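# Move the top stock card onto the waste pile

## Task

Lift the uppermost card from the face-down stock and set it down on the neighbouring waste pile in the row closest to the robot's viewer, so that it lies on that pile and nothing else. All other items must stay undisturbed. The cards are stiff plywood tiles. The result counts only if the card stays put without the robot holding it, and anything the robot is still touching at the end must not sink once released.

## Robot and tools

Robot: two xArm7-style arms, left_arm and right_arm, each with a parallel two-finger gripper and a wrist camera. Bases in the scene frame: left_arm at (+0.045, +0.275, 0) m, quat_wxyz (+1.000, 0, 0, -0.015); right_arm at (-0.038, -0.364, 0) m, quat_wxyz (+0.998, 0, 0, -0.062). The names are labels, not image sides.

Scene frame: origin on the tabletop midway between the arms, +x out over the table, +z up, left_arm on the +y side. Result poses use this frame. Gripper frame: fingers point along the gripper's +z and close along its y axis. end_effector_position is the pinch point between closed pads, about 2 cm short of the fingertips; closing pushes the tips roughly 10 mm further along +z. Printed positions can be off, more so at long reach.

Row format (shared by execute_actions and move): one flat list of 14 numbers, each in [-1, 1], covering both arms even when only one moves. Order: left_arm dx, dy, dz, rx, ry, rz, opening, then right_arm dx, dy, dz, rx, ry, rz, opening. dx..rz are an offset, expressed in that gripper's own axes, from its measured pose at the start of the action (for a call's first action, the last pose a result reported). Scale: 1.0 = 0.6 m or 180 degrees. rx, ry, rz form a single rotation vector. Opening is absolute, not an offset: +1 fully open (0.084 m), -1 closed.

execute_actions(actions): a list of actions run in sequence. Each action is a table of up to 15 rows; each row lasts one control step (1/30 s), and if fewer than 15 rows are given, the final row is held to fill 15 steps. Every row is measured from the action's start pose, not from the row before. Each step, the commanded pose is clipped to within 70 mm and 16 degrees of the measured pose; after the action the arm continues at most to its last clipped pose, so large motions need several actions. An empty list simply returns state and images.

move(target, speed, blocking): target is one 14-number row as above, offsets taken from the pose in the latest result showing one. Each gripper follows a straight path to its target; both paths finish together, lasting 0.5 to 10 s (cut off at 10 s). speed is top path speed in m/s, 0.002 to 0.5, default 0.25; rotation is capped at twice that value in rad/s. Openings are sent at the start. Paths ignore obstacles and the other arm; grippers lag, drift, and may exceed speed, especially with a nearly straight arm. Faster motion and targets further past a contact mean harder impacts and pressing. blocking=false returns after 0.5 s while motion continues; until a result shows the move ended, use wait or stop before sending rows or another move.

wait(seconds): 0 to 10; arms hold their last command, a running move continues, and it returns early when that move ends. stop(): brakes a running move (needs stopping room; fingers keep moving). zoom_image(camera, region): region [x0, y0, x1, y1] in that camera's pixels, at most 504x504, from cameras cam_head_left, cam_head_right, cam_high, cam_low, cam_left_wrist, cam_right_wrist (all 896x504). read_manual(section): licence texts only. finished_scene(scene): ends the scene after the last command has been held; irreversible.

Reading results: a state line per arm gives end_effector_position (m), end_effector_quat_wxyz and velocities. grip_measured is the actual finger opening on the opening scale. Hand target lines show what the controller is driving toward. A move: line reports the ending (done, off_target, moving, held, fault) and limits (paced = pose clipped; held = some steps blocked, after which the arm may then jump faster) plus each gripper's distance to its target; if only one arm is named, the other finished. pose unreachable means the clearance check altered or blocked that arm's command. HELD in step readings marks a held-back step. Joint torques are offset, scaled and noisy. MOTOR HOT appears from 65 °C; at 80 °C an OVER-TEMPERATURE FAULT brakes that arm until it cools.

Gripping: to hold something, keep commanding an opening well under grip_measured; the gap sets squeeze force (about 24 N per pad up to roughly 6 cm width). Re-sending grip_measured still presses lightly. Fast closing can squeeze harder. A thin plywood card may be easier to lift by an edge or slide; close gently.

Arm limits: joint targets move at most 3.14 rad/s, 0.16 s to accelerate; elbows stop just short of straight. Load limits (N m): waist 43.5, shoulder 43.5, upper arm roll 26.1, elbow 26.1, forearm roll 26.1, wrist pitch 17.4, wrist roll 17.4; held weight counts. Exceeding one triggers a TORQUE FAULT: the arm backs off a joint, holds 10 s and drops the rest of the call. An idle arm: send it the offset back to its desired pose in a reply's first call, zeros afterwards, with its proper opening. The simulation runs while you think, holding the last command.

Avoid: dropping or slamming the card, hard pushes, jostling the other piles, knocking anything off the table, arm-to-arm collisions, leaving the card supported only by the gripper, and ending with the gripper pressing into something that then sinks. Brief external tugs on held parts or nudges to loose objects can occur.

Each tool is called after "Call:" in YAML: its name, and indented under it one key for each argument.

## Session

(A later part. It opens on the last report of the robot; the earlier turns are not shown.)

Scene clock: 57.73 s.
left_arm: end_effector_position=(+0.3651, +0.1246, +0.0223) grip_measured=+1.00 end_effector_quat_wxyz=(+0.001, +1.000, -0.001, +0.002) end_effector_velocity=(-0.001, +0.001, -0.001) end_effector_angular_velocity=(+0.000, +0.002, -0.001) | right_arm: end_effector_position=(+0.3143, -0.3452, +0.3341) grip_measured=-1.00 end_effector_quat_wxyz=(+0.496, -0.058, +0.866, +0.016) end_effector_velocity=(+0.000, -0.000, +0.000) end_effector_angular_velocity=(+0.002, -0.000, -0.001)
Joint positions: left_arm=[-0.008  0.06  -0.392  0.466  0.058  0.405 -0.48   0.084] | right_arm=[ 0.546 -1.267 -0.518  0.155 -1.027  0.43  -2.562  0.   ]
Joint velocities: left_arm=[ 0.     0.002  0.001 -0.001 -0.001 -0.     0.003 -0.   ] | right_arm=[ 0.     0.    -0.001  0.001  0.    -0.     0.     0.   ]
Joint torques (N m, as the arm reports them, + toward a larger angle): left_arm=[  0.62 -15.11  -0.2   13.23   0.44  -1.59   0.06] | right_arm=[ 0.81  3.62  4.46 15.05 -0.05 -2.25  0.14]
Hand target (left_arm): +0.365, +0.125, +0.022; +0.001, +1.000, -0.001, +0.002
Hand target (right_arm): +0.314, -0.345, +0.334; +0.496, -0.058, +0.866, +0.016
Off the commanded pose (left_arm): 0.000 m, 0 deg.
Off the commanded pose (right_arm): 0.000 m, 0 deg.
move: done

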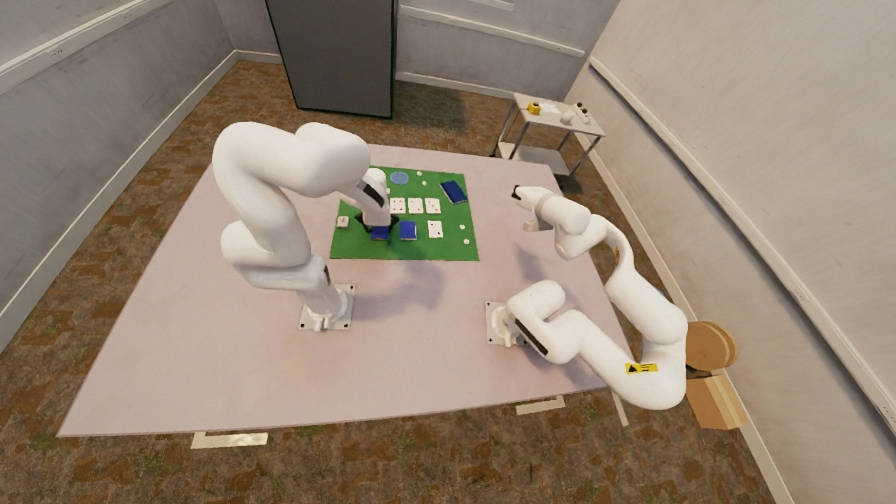

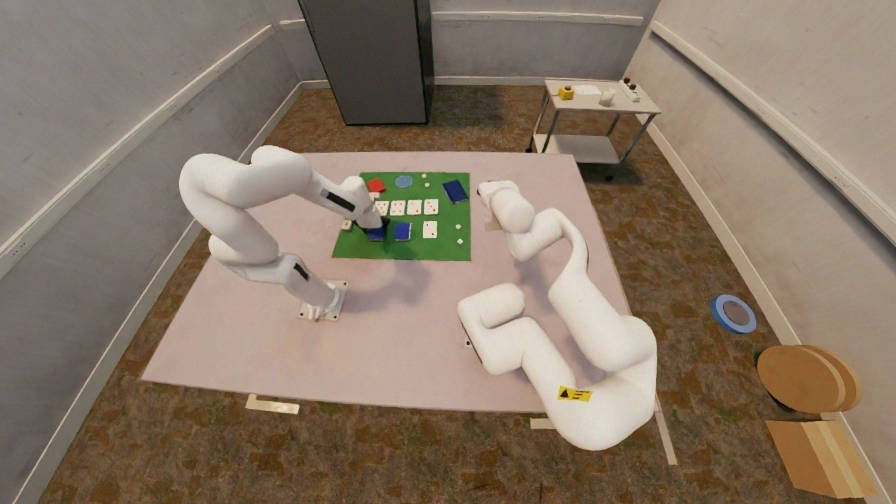

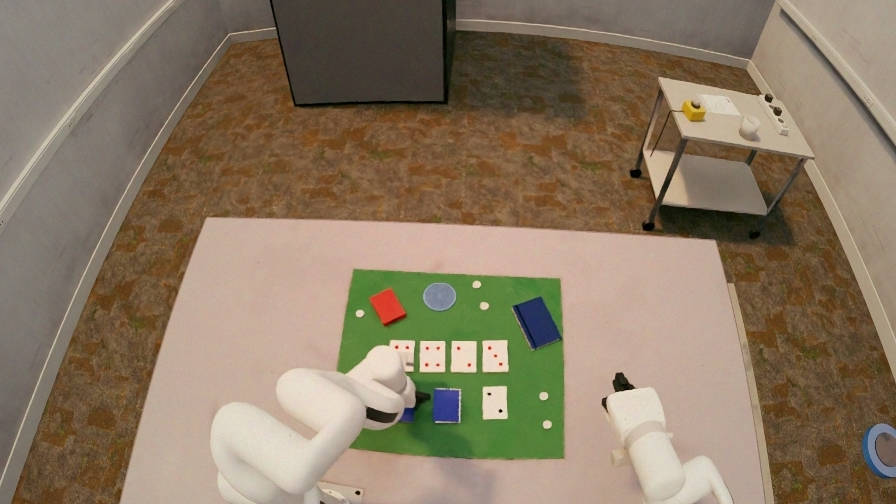

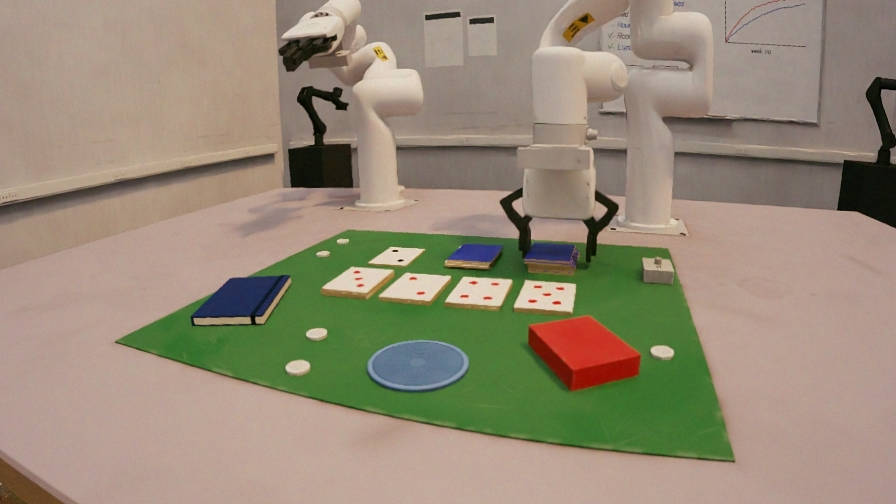

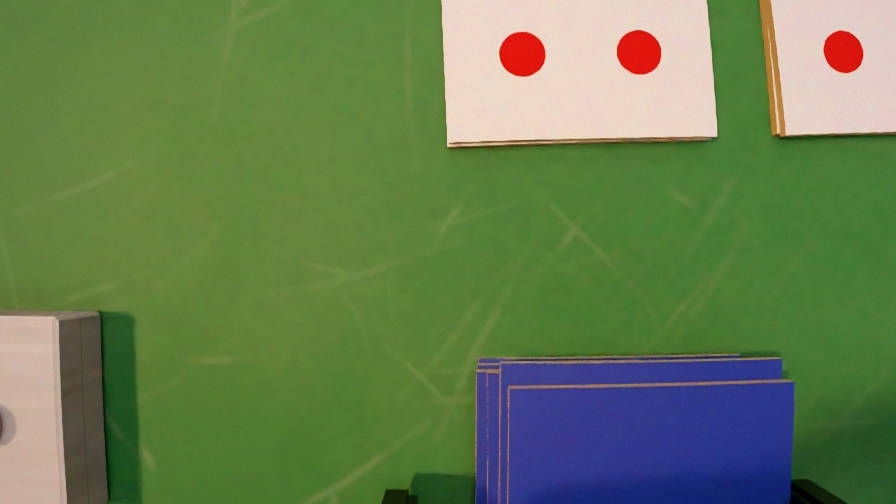

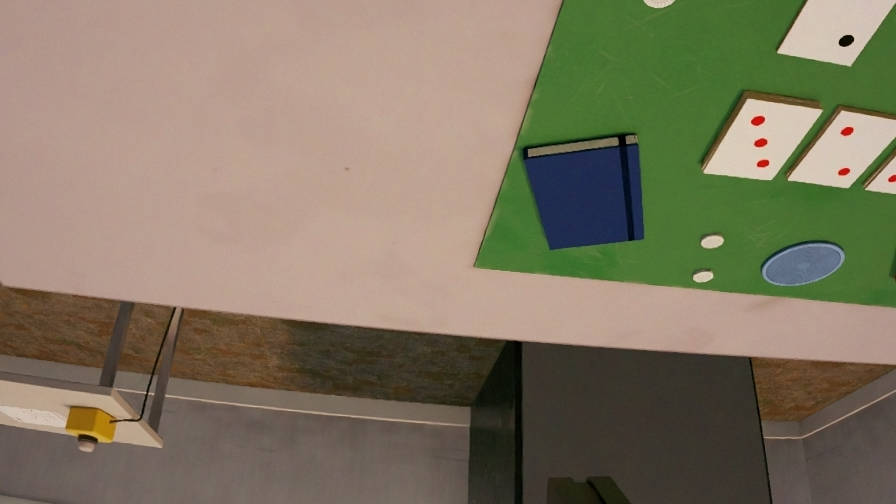

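Moved ~3 mm; push 4 mm more.

Call:
move:
  target: [0,-0.0067,0,0,0,0,1,0,0,0,0,0,0,-1]
  speed: 0.01

Call:
move:
  target: [0,0.008,0,0,0,0,1,0,0,0,0,0,0,-1]
  speed: 0.02

Scene clock: 58.70 s.
left_arm: end_effector_position=(+0.3651, +0.1285, +0.0223) grip_measured=+1.00 end_effector_quat_wxyz=(+0.001, +1.000, -0.001, +0.002) end_effector_velocity=(+0.001, -0.000, +0.000) end_effector_angular_velocity=(-0.001, -0.001, -0.002) | right_arm: end_effector_position=(+0.3143, -0.3452, +0.3341) grip_measured=-1.00 end_effector_quat_wxyz=(+0.496, -0.058, +0.866, +0.016) end_effector_velocity=(+0.000, -0.000, +0.000) end_effector_angular_velocity=(-0.000, -0.001, -0.000)
Joint positions: left_arm=[-0.002  0.055 -0.388  0.46   0.053  0.404 -0.466  0.084] | right_arm=[ 0.546 -1.267 -0.518  0.155 -1.027  0.43  -2.562  0.   ]
Joint velocities: left_arm=[ 0.    -0.     0.     0.001 -0.001 -0.     0.003 -0.   ] | right_arm=[-0.    -0.     0.     0.001 -0.    -0.    -0.     0.   ]
Joint torques (N m, as the arm reports them, + toward a larger angle): left_arm=[  0.71 -14.7   -0.11  13.38   0.52  -1.61   0.08] | right_arm=[ 0.8   3.59  4.52 15.12 -0.05 -2.28  0.17]
Hand target (left_arm): +0.365, +0.129, +0.022; +0.001, +1.000, -0.001, +0.002
Hand target (right_arm): +0.314, -0.345, +0.334; +0.496, -0.058, +0.866, +0.016
Off the commanded pose (left_arm): 0.000 m, 0 deg.
Off the commanded pose (right_arm): 0.000 m, 0 deg.
move: done

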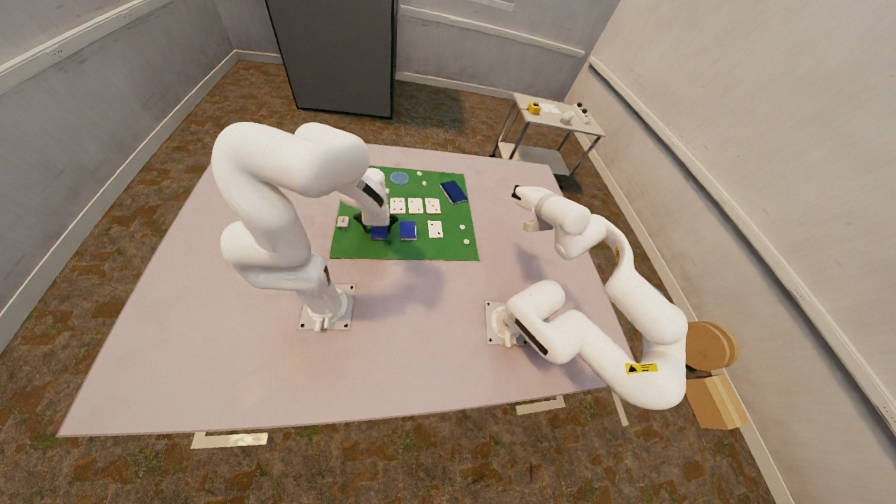

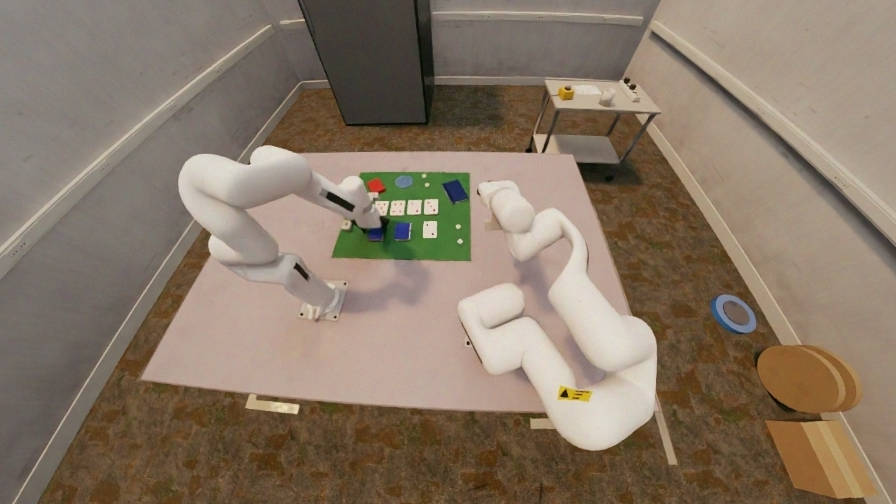

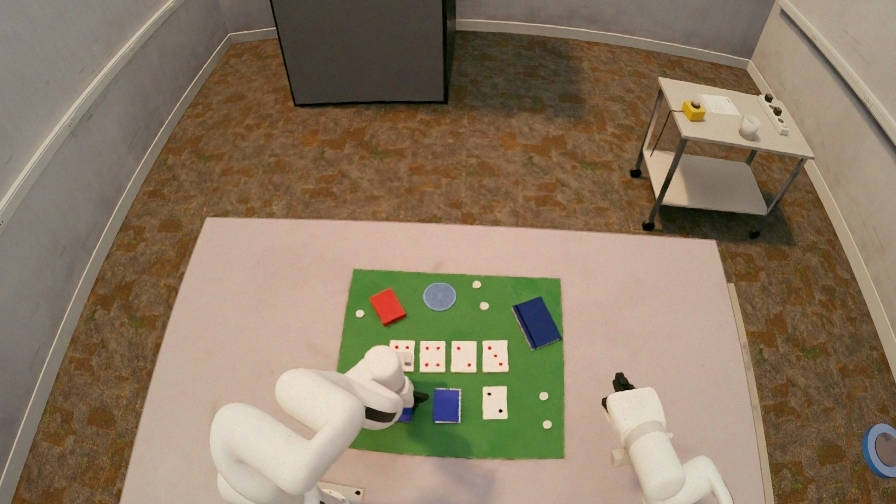

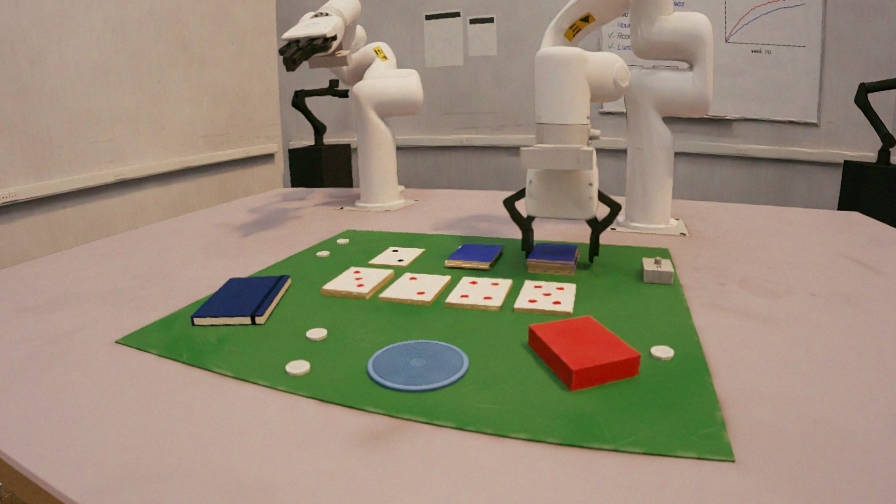

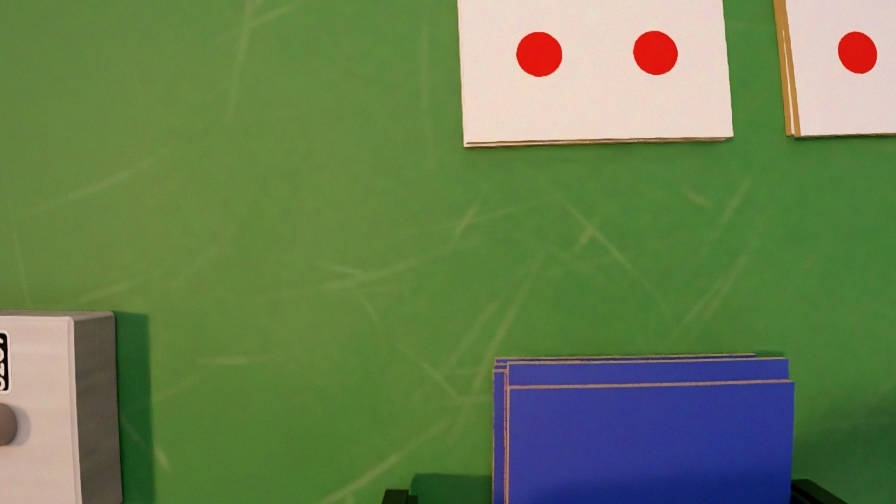

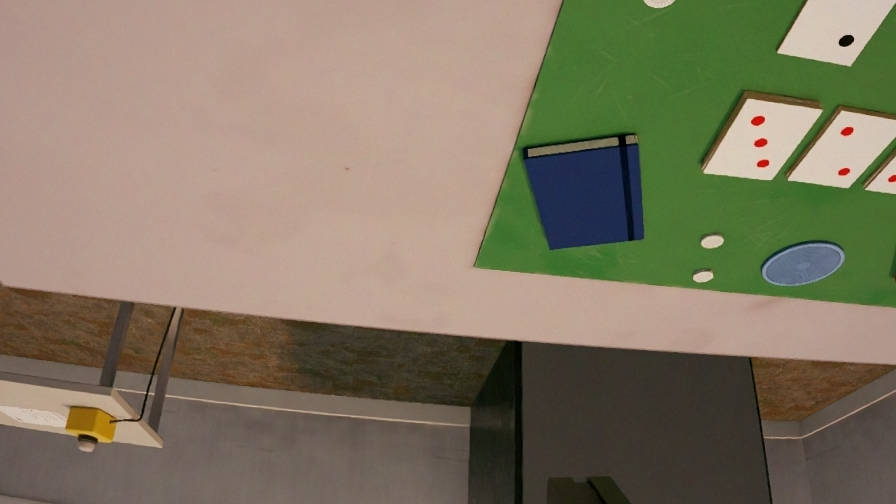

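Scene clock: 59.40 s.
left_arm: end_effector_position=(+0.3651, +0.1238, +0.0223) grip_measured=+1.00 end_effector_quat_wxyz=(+0.001, +1.000, -0.001, +0.002) end_effector_velocity=(+0.000, +0.000, -0.000) end_effector_angular_velocity=(+0.000, -0.000, +0.003) | right_arm: end_effector_position=(+0.3143, -0.3452, +0.3341) grip_measured=-1.00 end_effector_quat_wxyz=(+0.496, -0.058, +0.866, +0.016) end_effector_velocity=(-0.000, +0.000, -0.000) end_effector_angular_velocity=(-0.000, +0.000, -0.001)
Joint positions: left_arm=[-0.009  0.061 -0.392  0.467  0.059  0.406 -0.482  0.084] | right_arm=[ 0.546 -1.267 -0.518  0.155 -1.027  0.43  -2.562  0.   ]
Joint velocities: left_arm=[ 0.001  0.001 -0.     0.     0.001 -0.    -0.004  0.   ] | right_arm=[-0.001 -0.     0.002 -0.001  0.001  0.     0.     0.   ]
Joint torques (N m, as the arm reports them, + toward a larger angle): left_arm=[  0.46 -14.88  -0.38  13.46   0.51  -1.56   0.1 ] | right_arm=[ 0.99  3.45  4.62 15.11 -0.07 -2.27  0.15]
Hand target (left_arm): +0.365, +0.124, +0.022; +0.001, +1.000, -0.001, +0.002
Hand target (right_arm): +0.314, -0.345, +0.334; +0.496, -0.058, +0.866, +0.016
Off the commanded pose (left_arm): 0.000 m, 0 deg.
Off the commanded pose (right_arm): 0.000 m, 0 deg.
move: done

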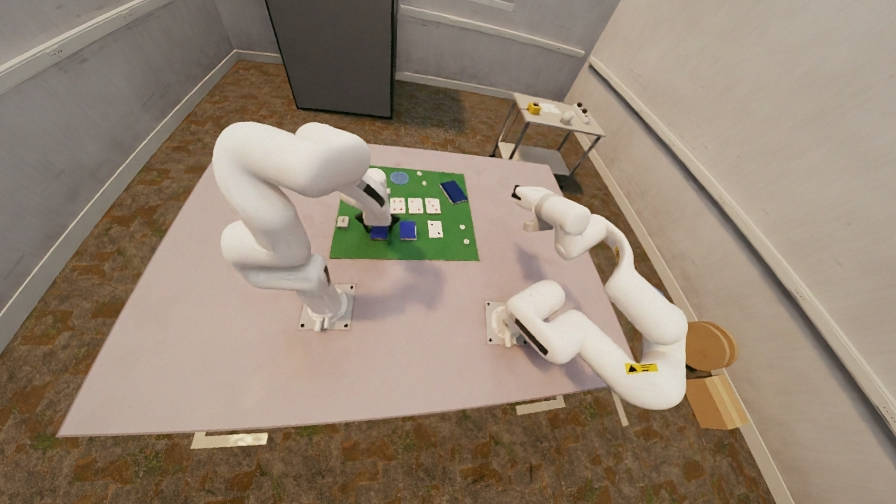

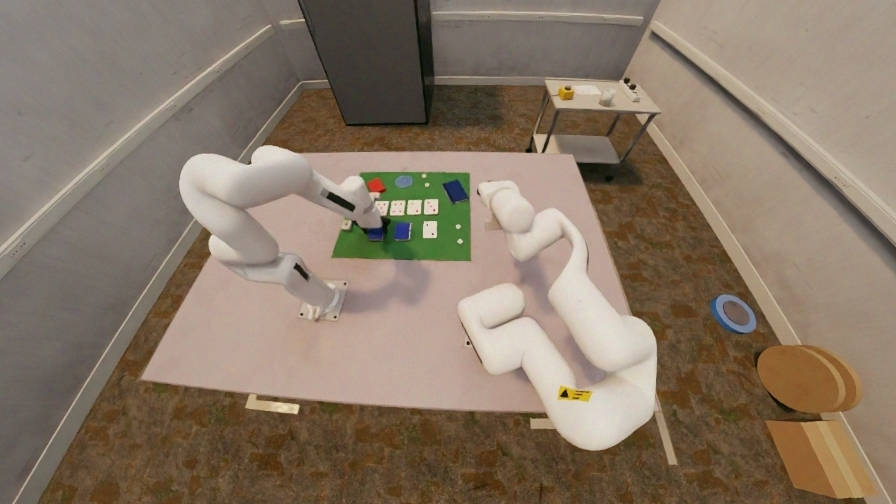

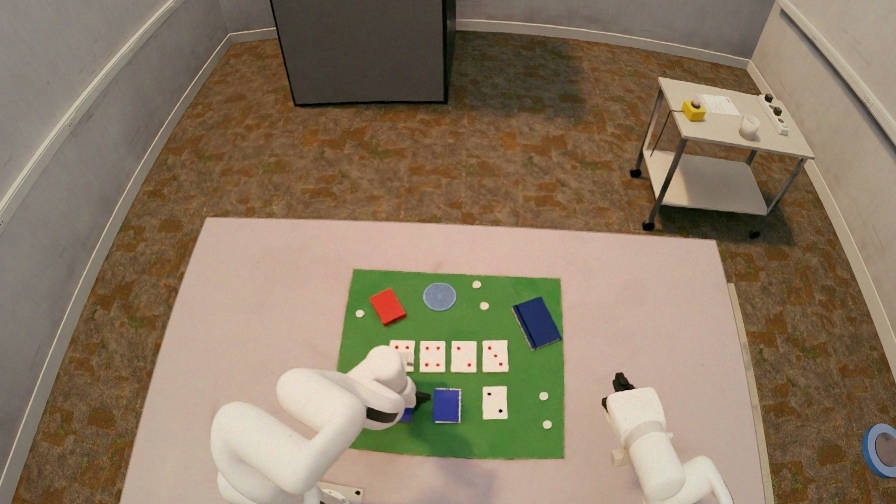

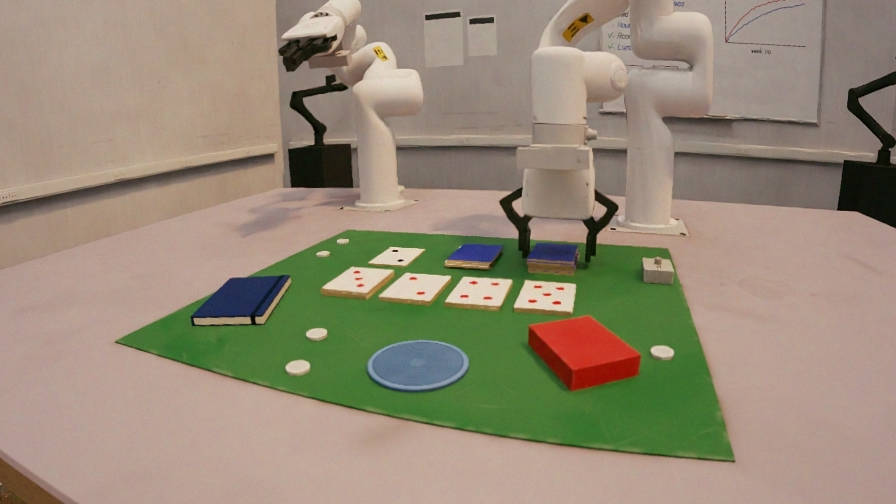

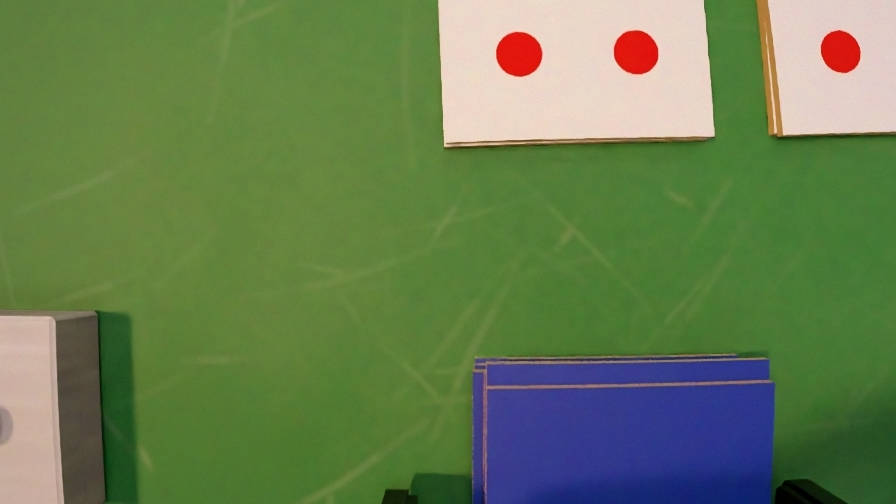

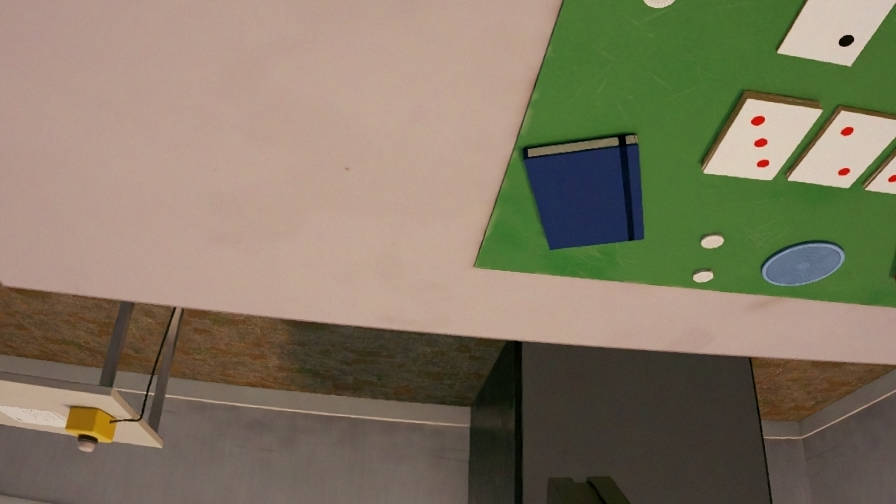

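Call:
move:
  target: [0,0,-0.1,0,0,0,1,0,0,0,0,0,0,-1]
  speed: 0.15

Scene clock: 60.40 s.
left_arm: end_effector_position=(+0.3646, +0.1243, +0.0818) grip_measured=+1.00 end_effector_quat_wxyz=(+0.001, +1.000, -0.001, +0.002) end_effector_velocity=(+0.003, -0.000, +0.003) end_effector_angular_velocity=(-0.003, -0.006, +0.001) | right_arm: end_effector_position=(+0.3143, -0.3452, +0.3341) grip_measured=-1.00 end_effector_quat_wxyz=(+0.496, -0.058, +0.866, +0.016) end_effector_velocity=(+0.000, -0.000, +0.000) end_effector_angular_velocity=(-0.001, -0.001, +0.000)
Joint positions: left_arm=[-0.022 -0.148 -0.399  0.493 -0.097  0.627 -0.368  0.084] | right_arm=[ 0.546 -1.267 -0.518  0.155 -1.027  0.43  -2.562  0.   ]
Joint velocities: left_arm=[ 0.001 -0.004  0.001  0.005 -0.002  0.003  0.002 -0.   ] | right_arm=[ 0.    -0.    -0.     0.001 -0.     0.    -0.001  0.   ]
Joint torques (N m, as the arm reports them, + toward a larger angle): left_arm=[  0.91 -12.8    1.54  15.97   0.53  -1.53   0.01] | right_arm=[ 0.8   3.41  4.44 15.14 -0.09 -2.28  0.2 ]
Hand target (left_arm): +0.365, +0.124, +0.082; +0.001, +1.000, -0.001, +0.002
Hand target (right_arm): +0.314, -0.345, +0.334; +0.496, -0.058, +0.866, +0.016
Off the commanded pose (left_arm): 0.001 m, 0 deg.
Off the commanded pose (right_arm): 0.000 m, 0 deg.
move: done

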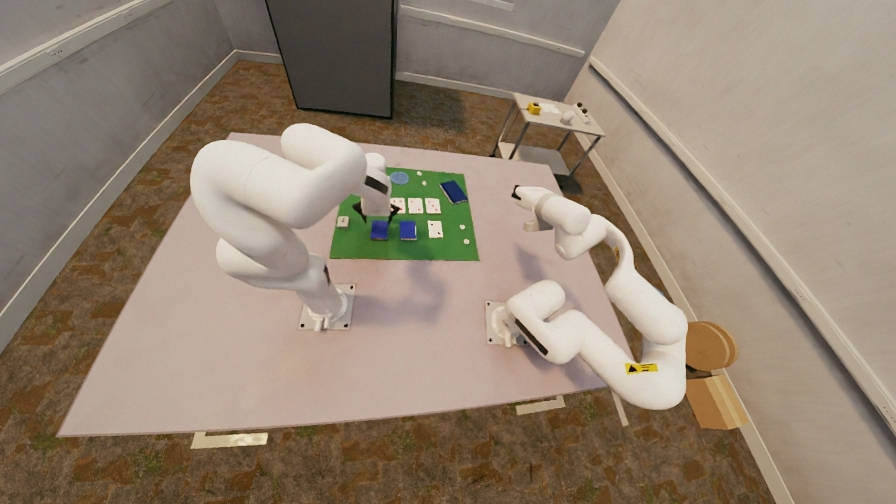

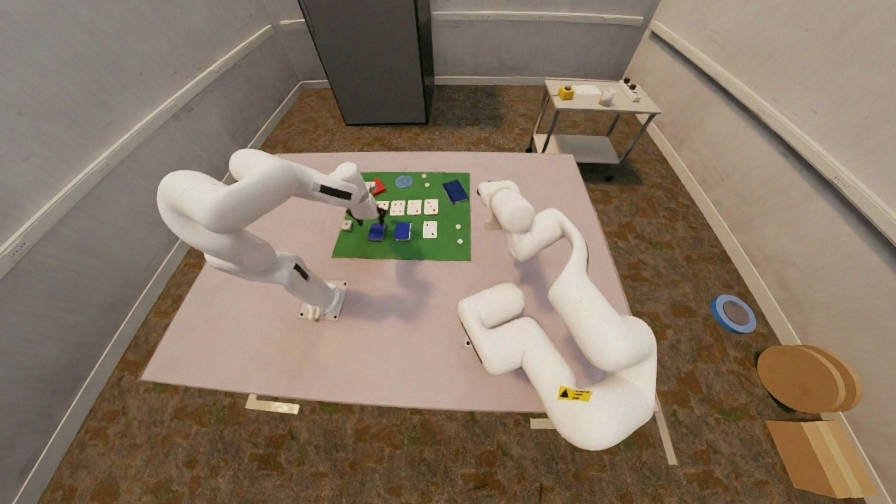

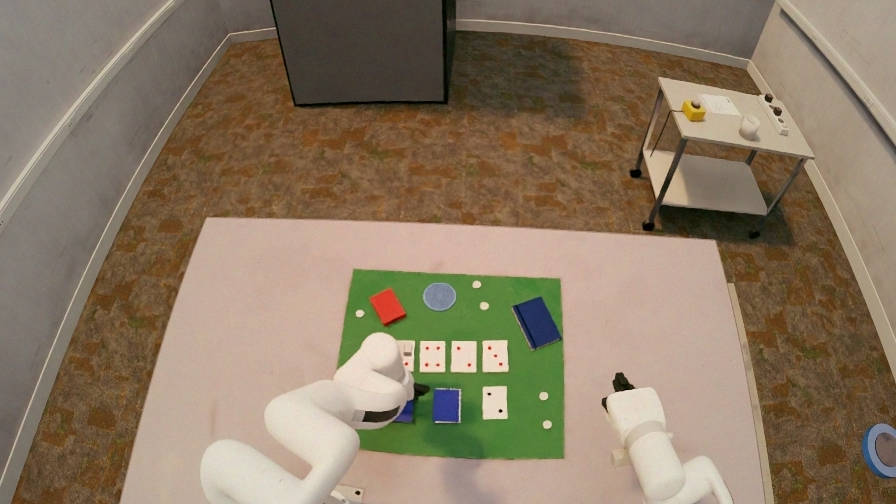

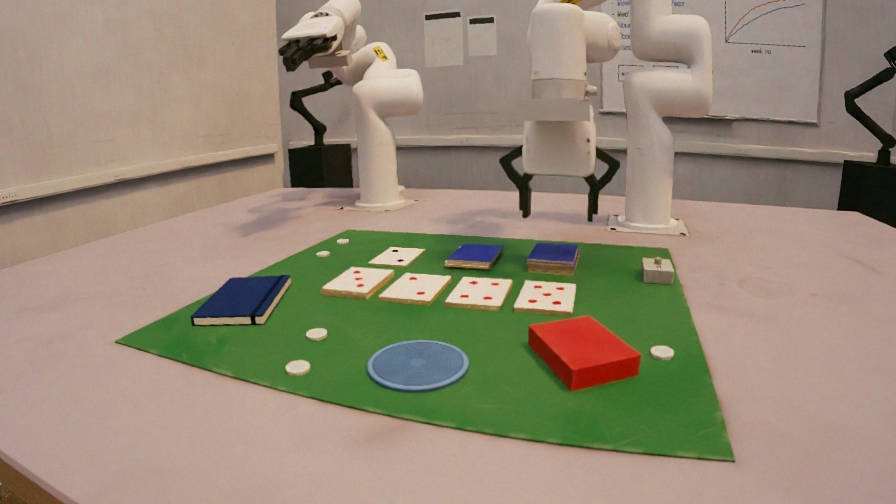

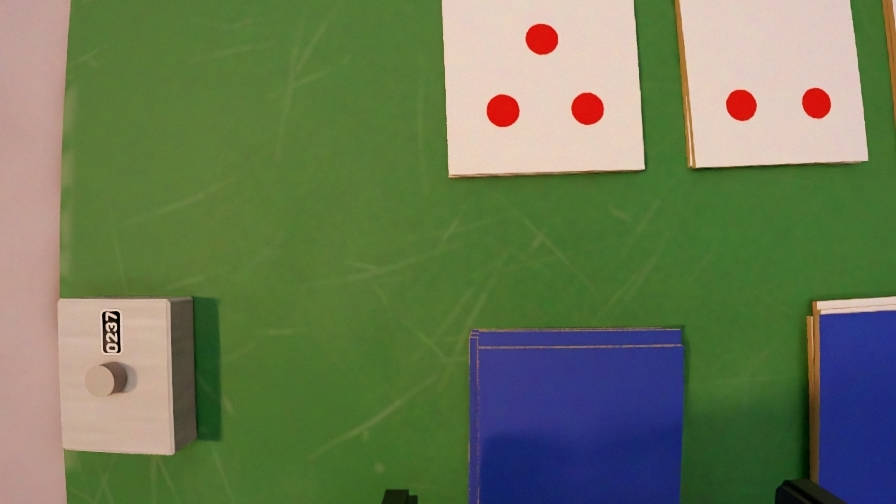

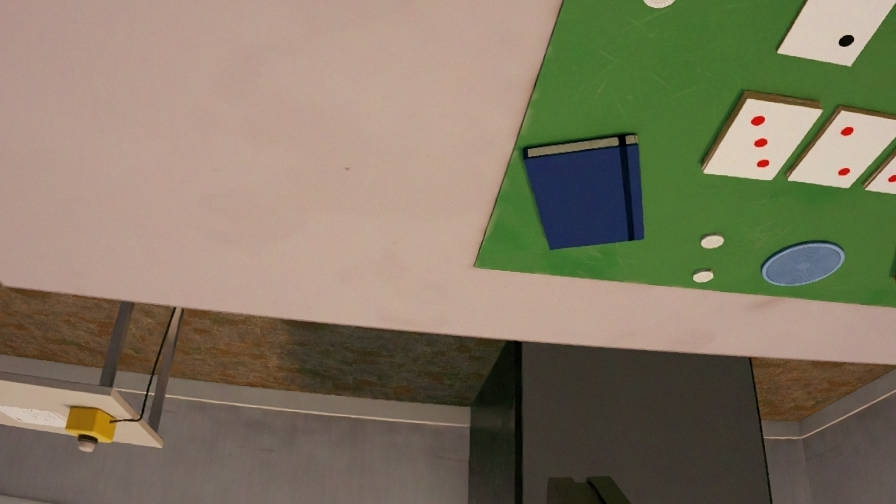

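Call:
finished_scene:
  scene: 1

The scene is finished: the task was done.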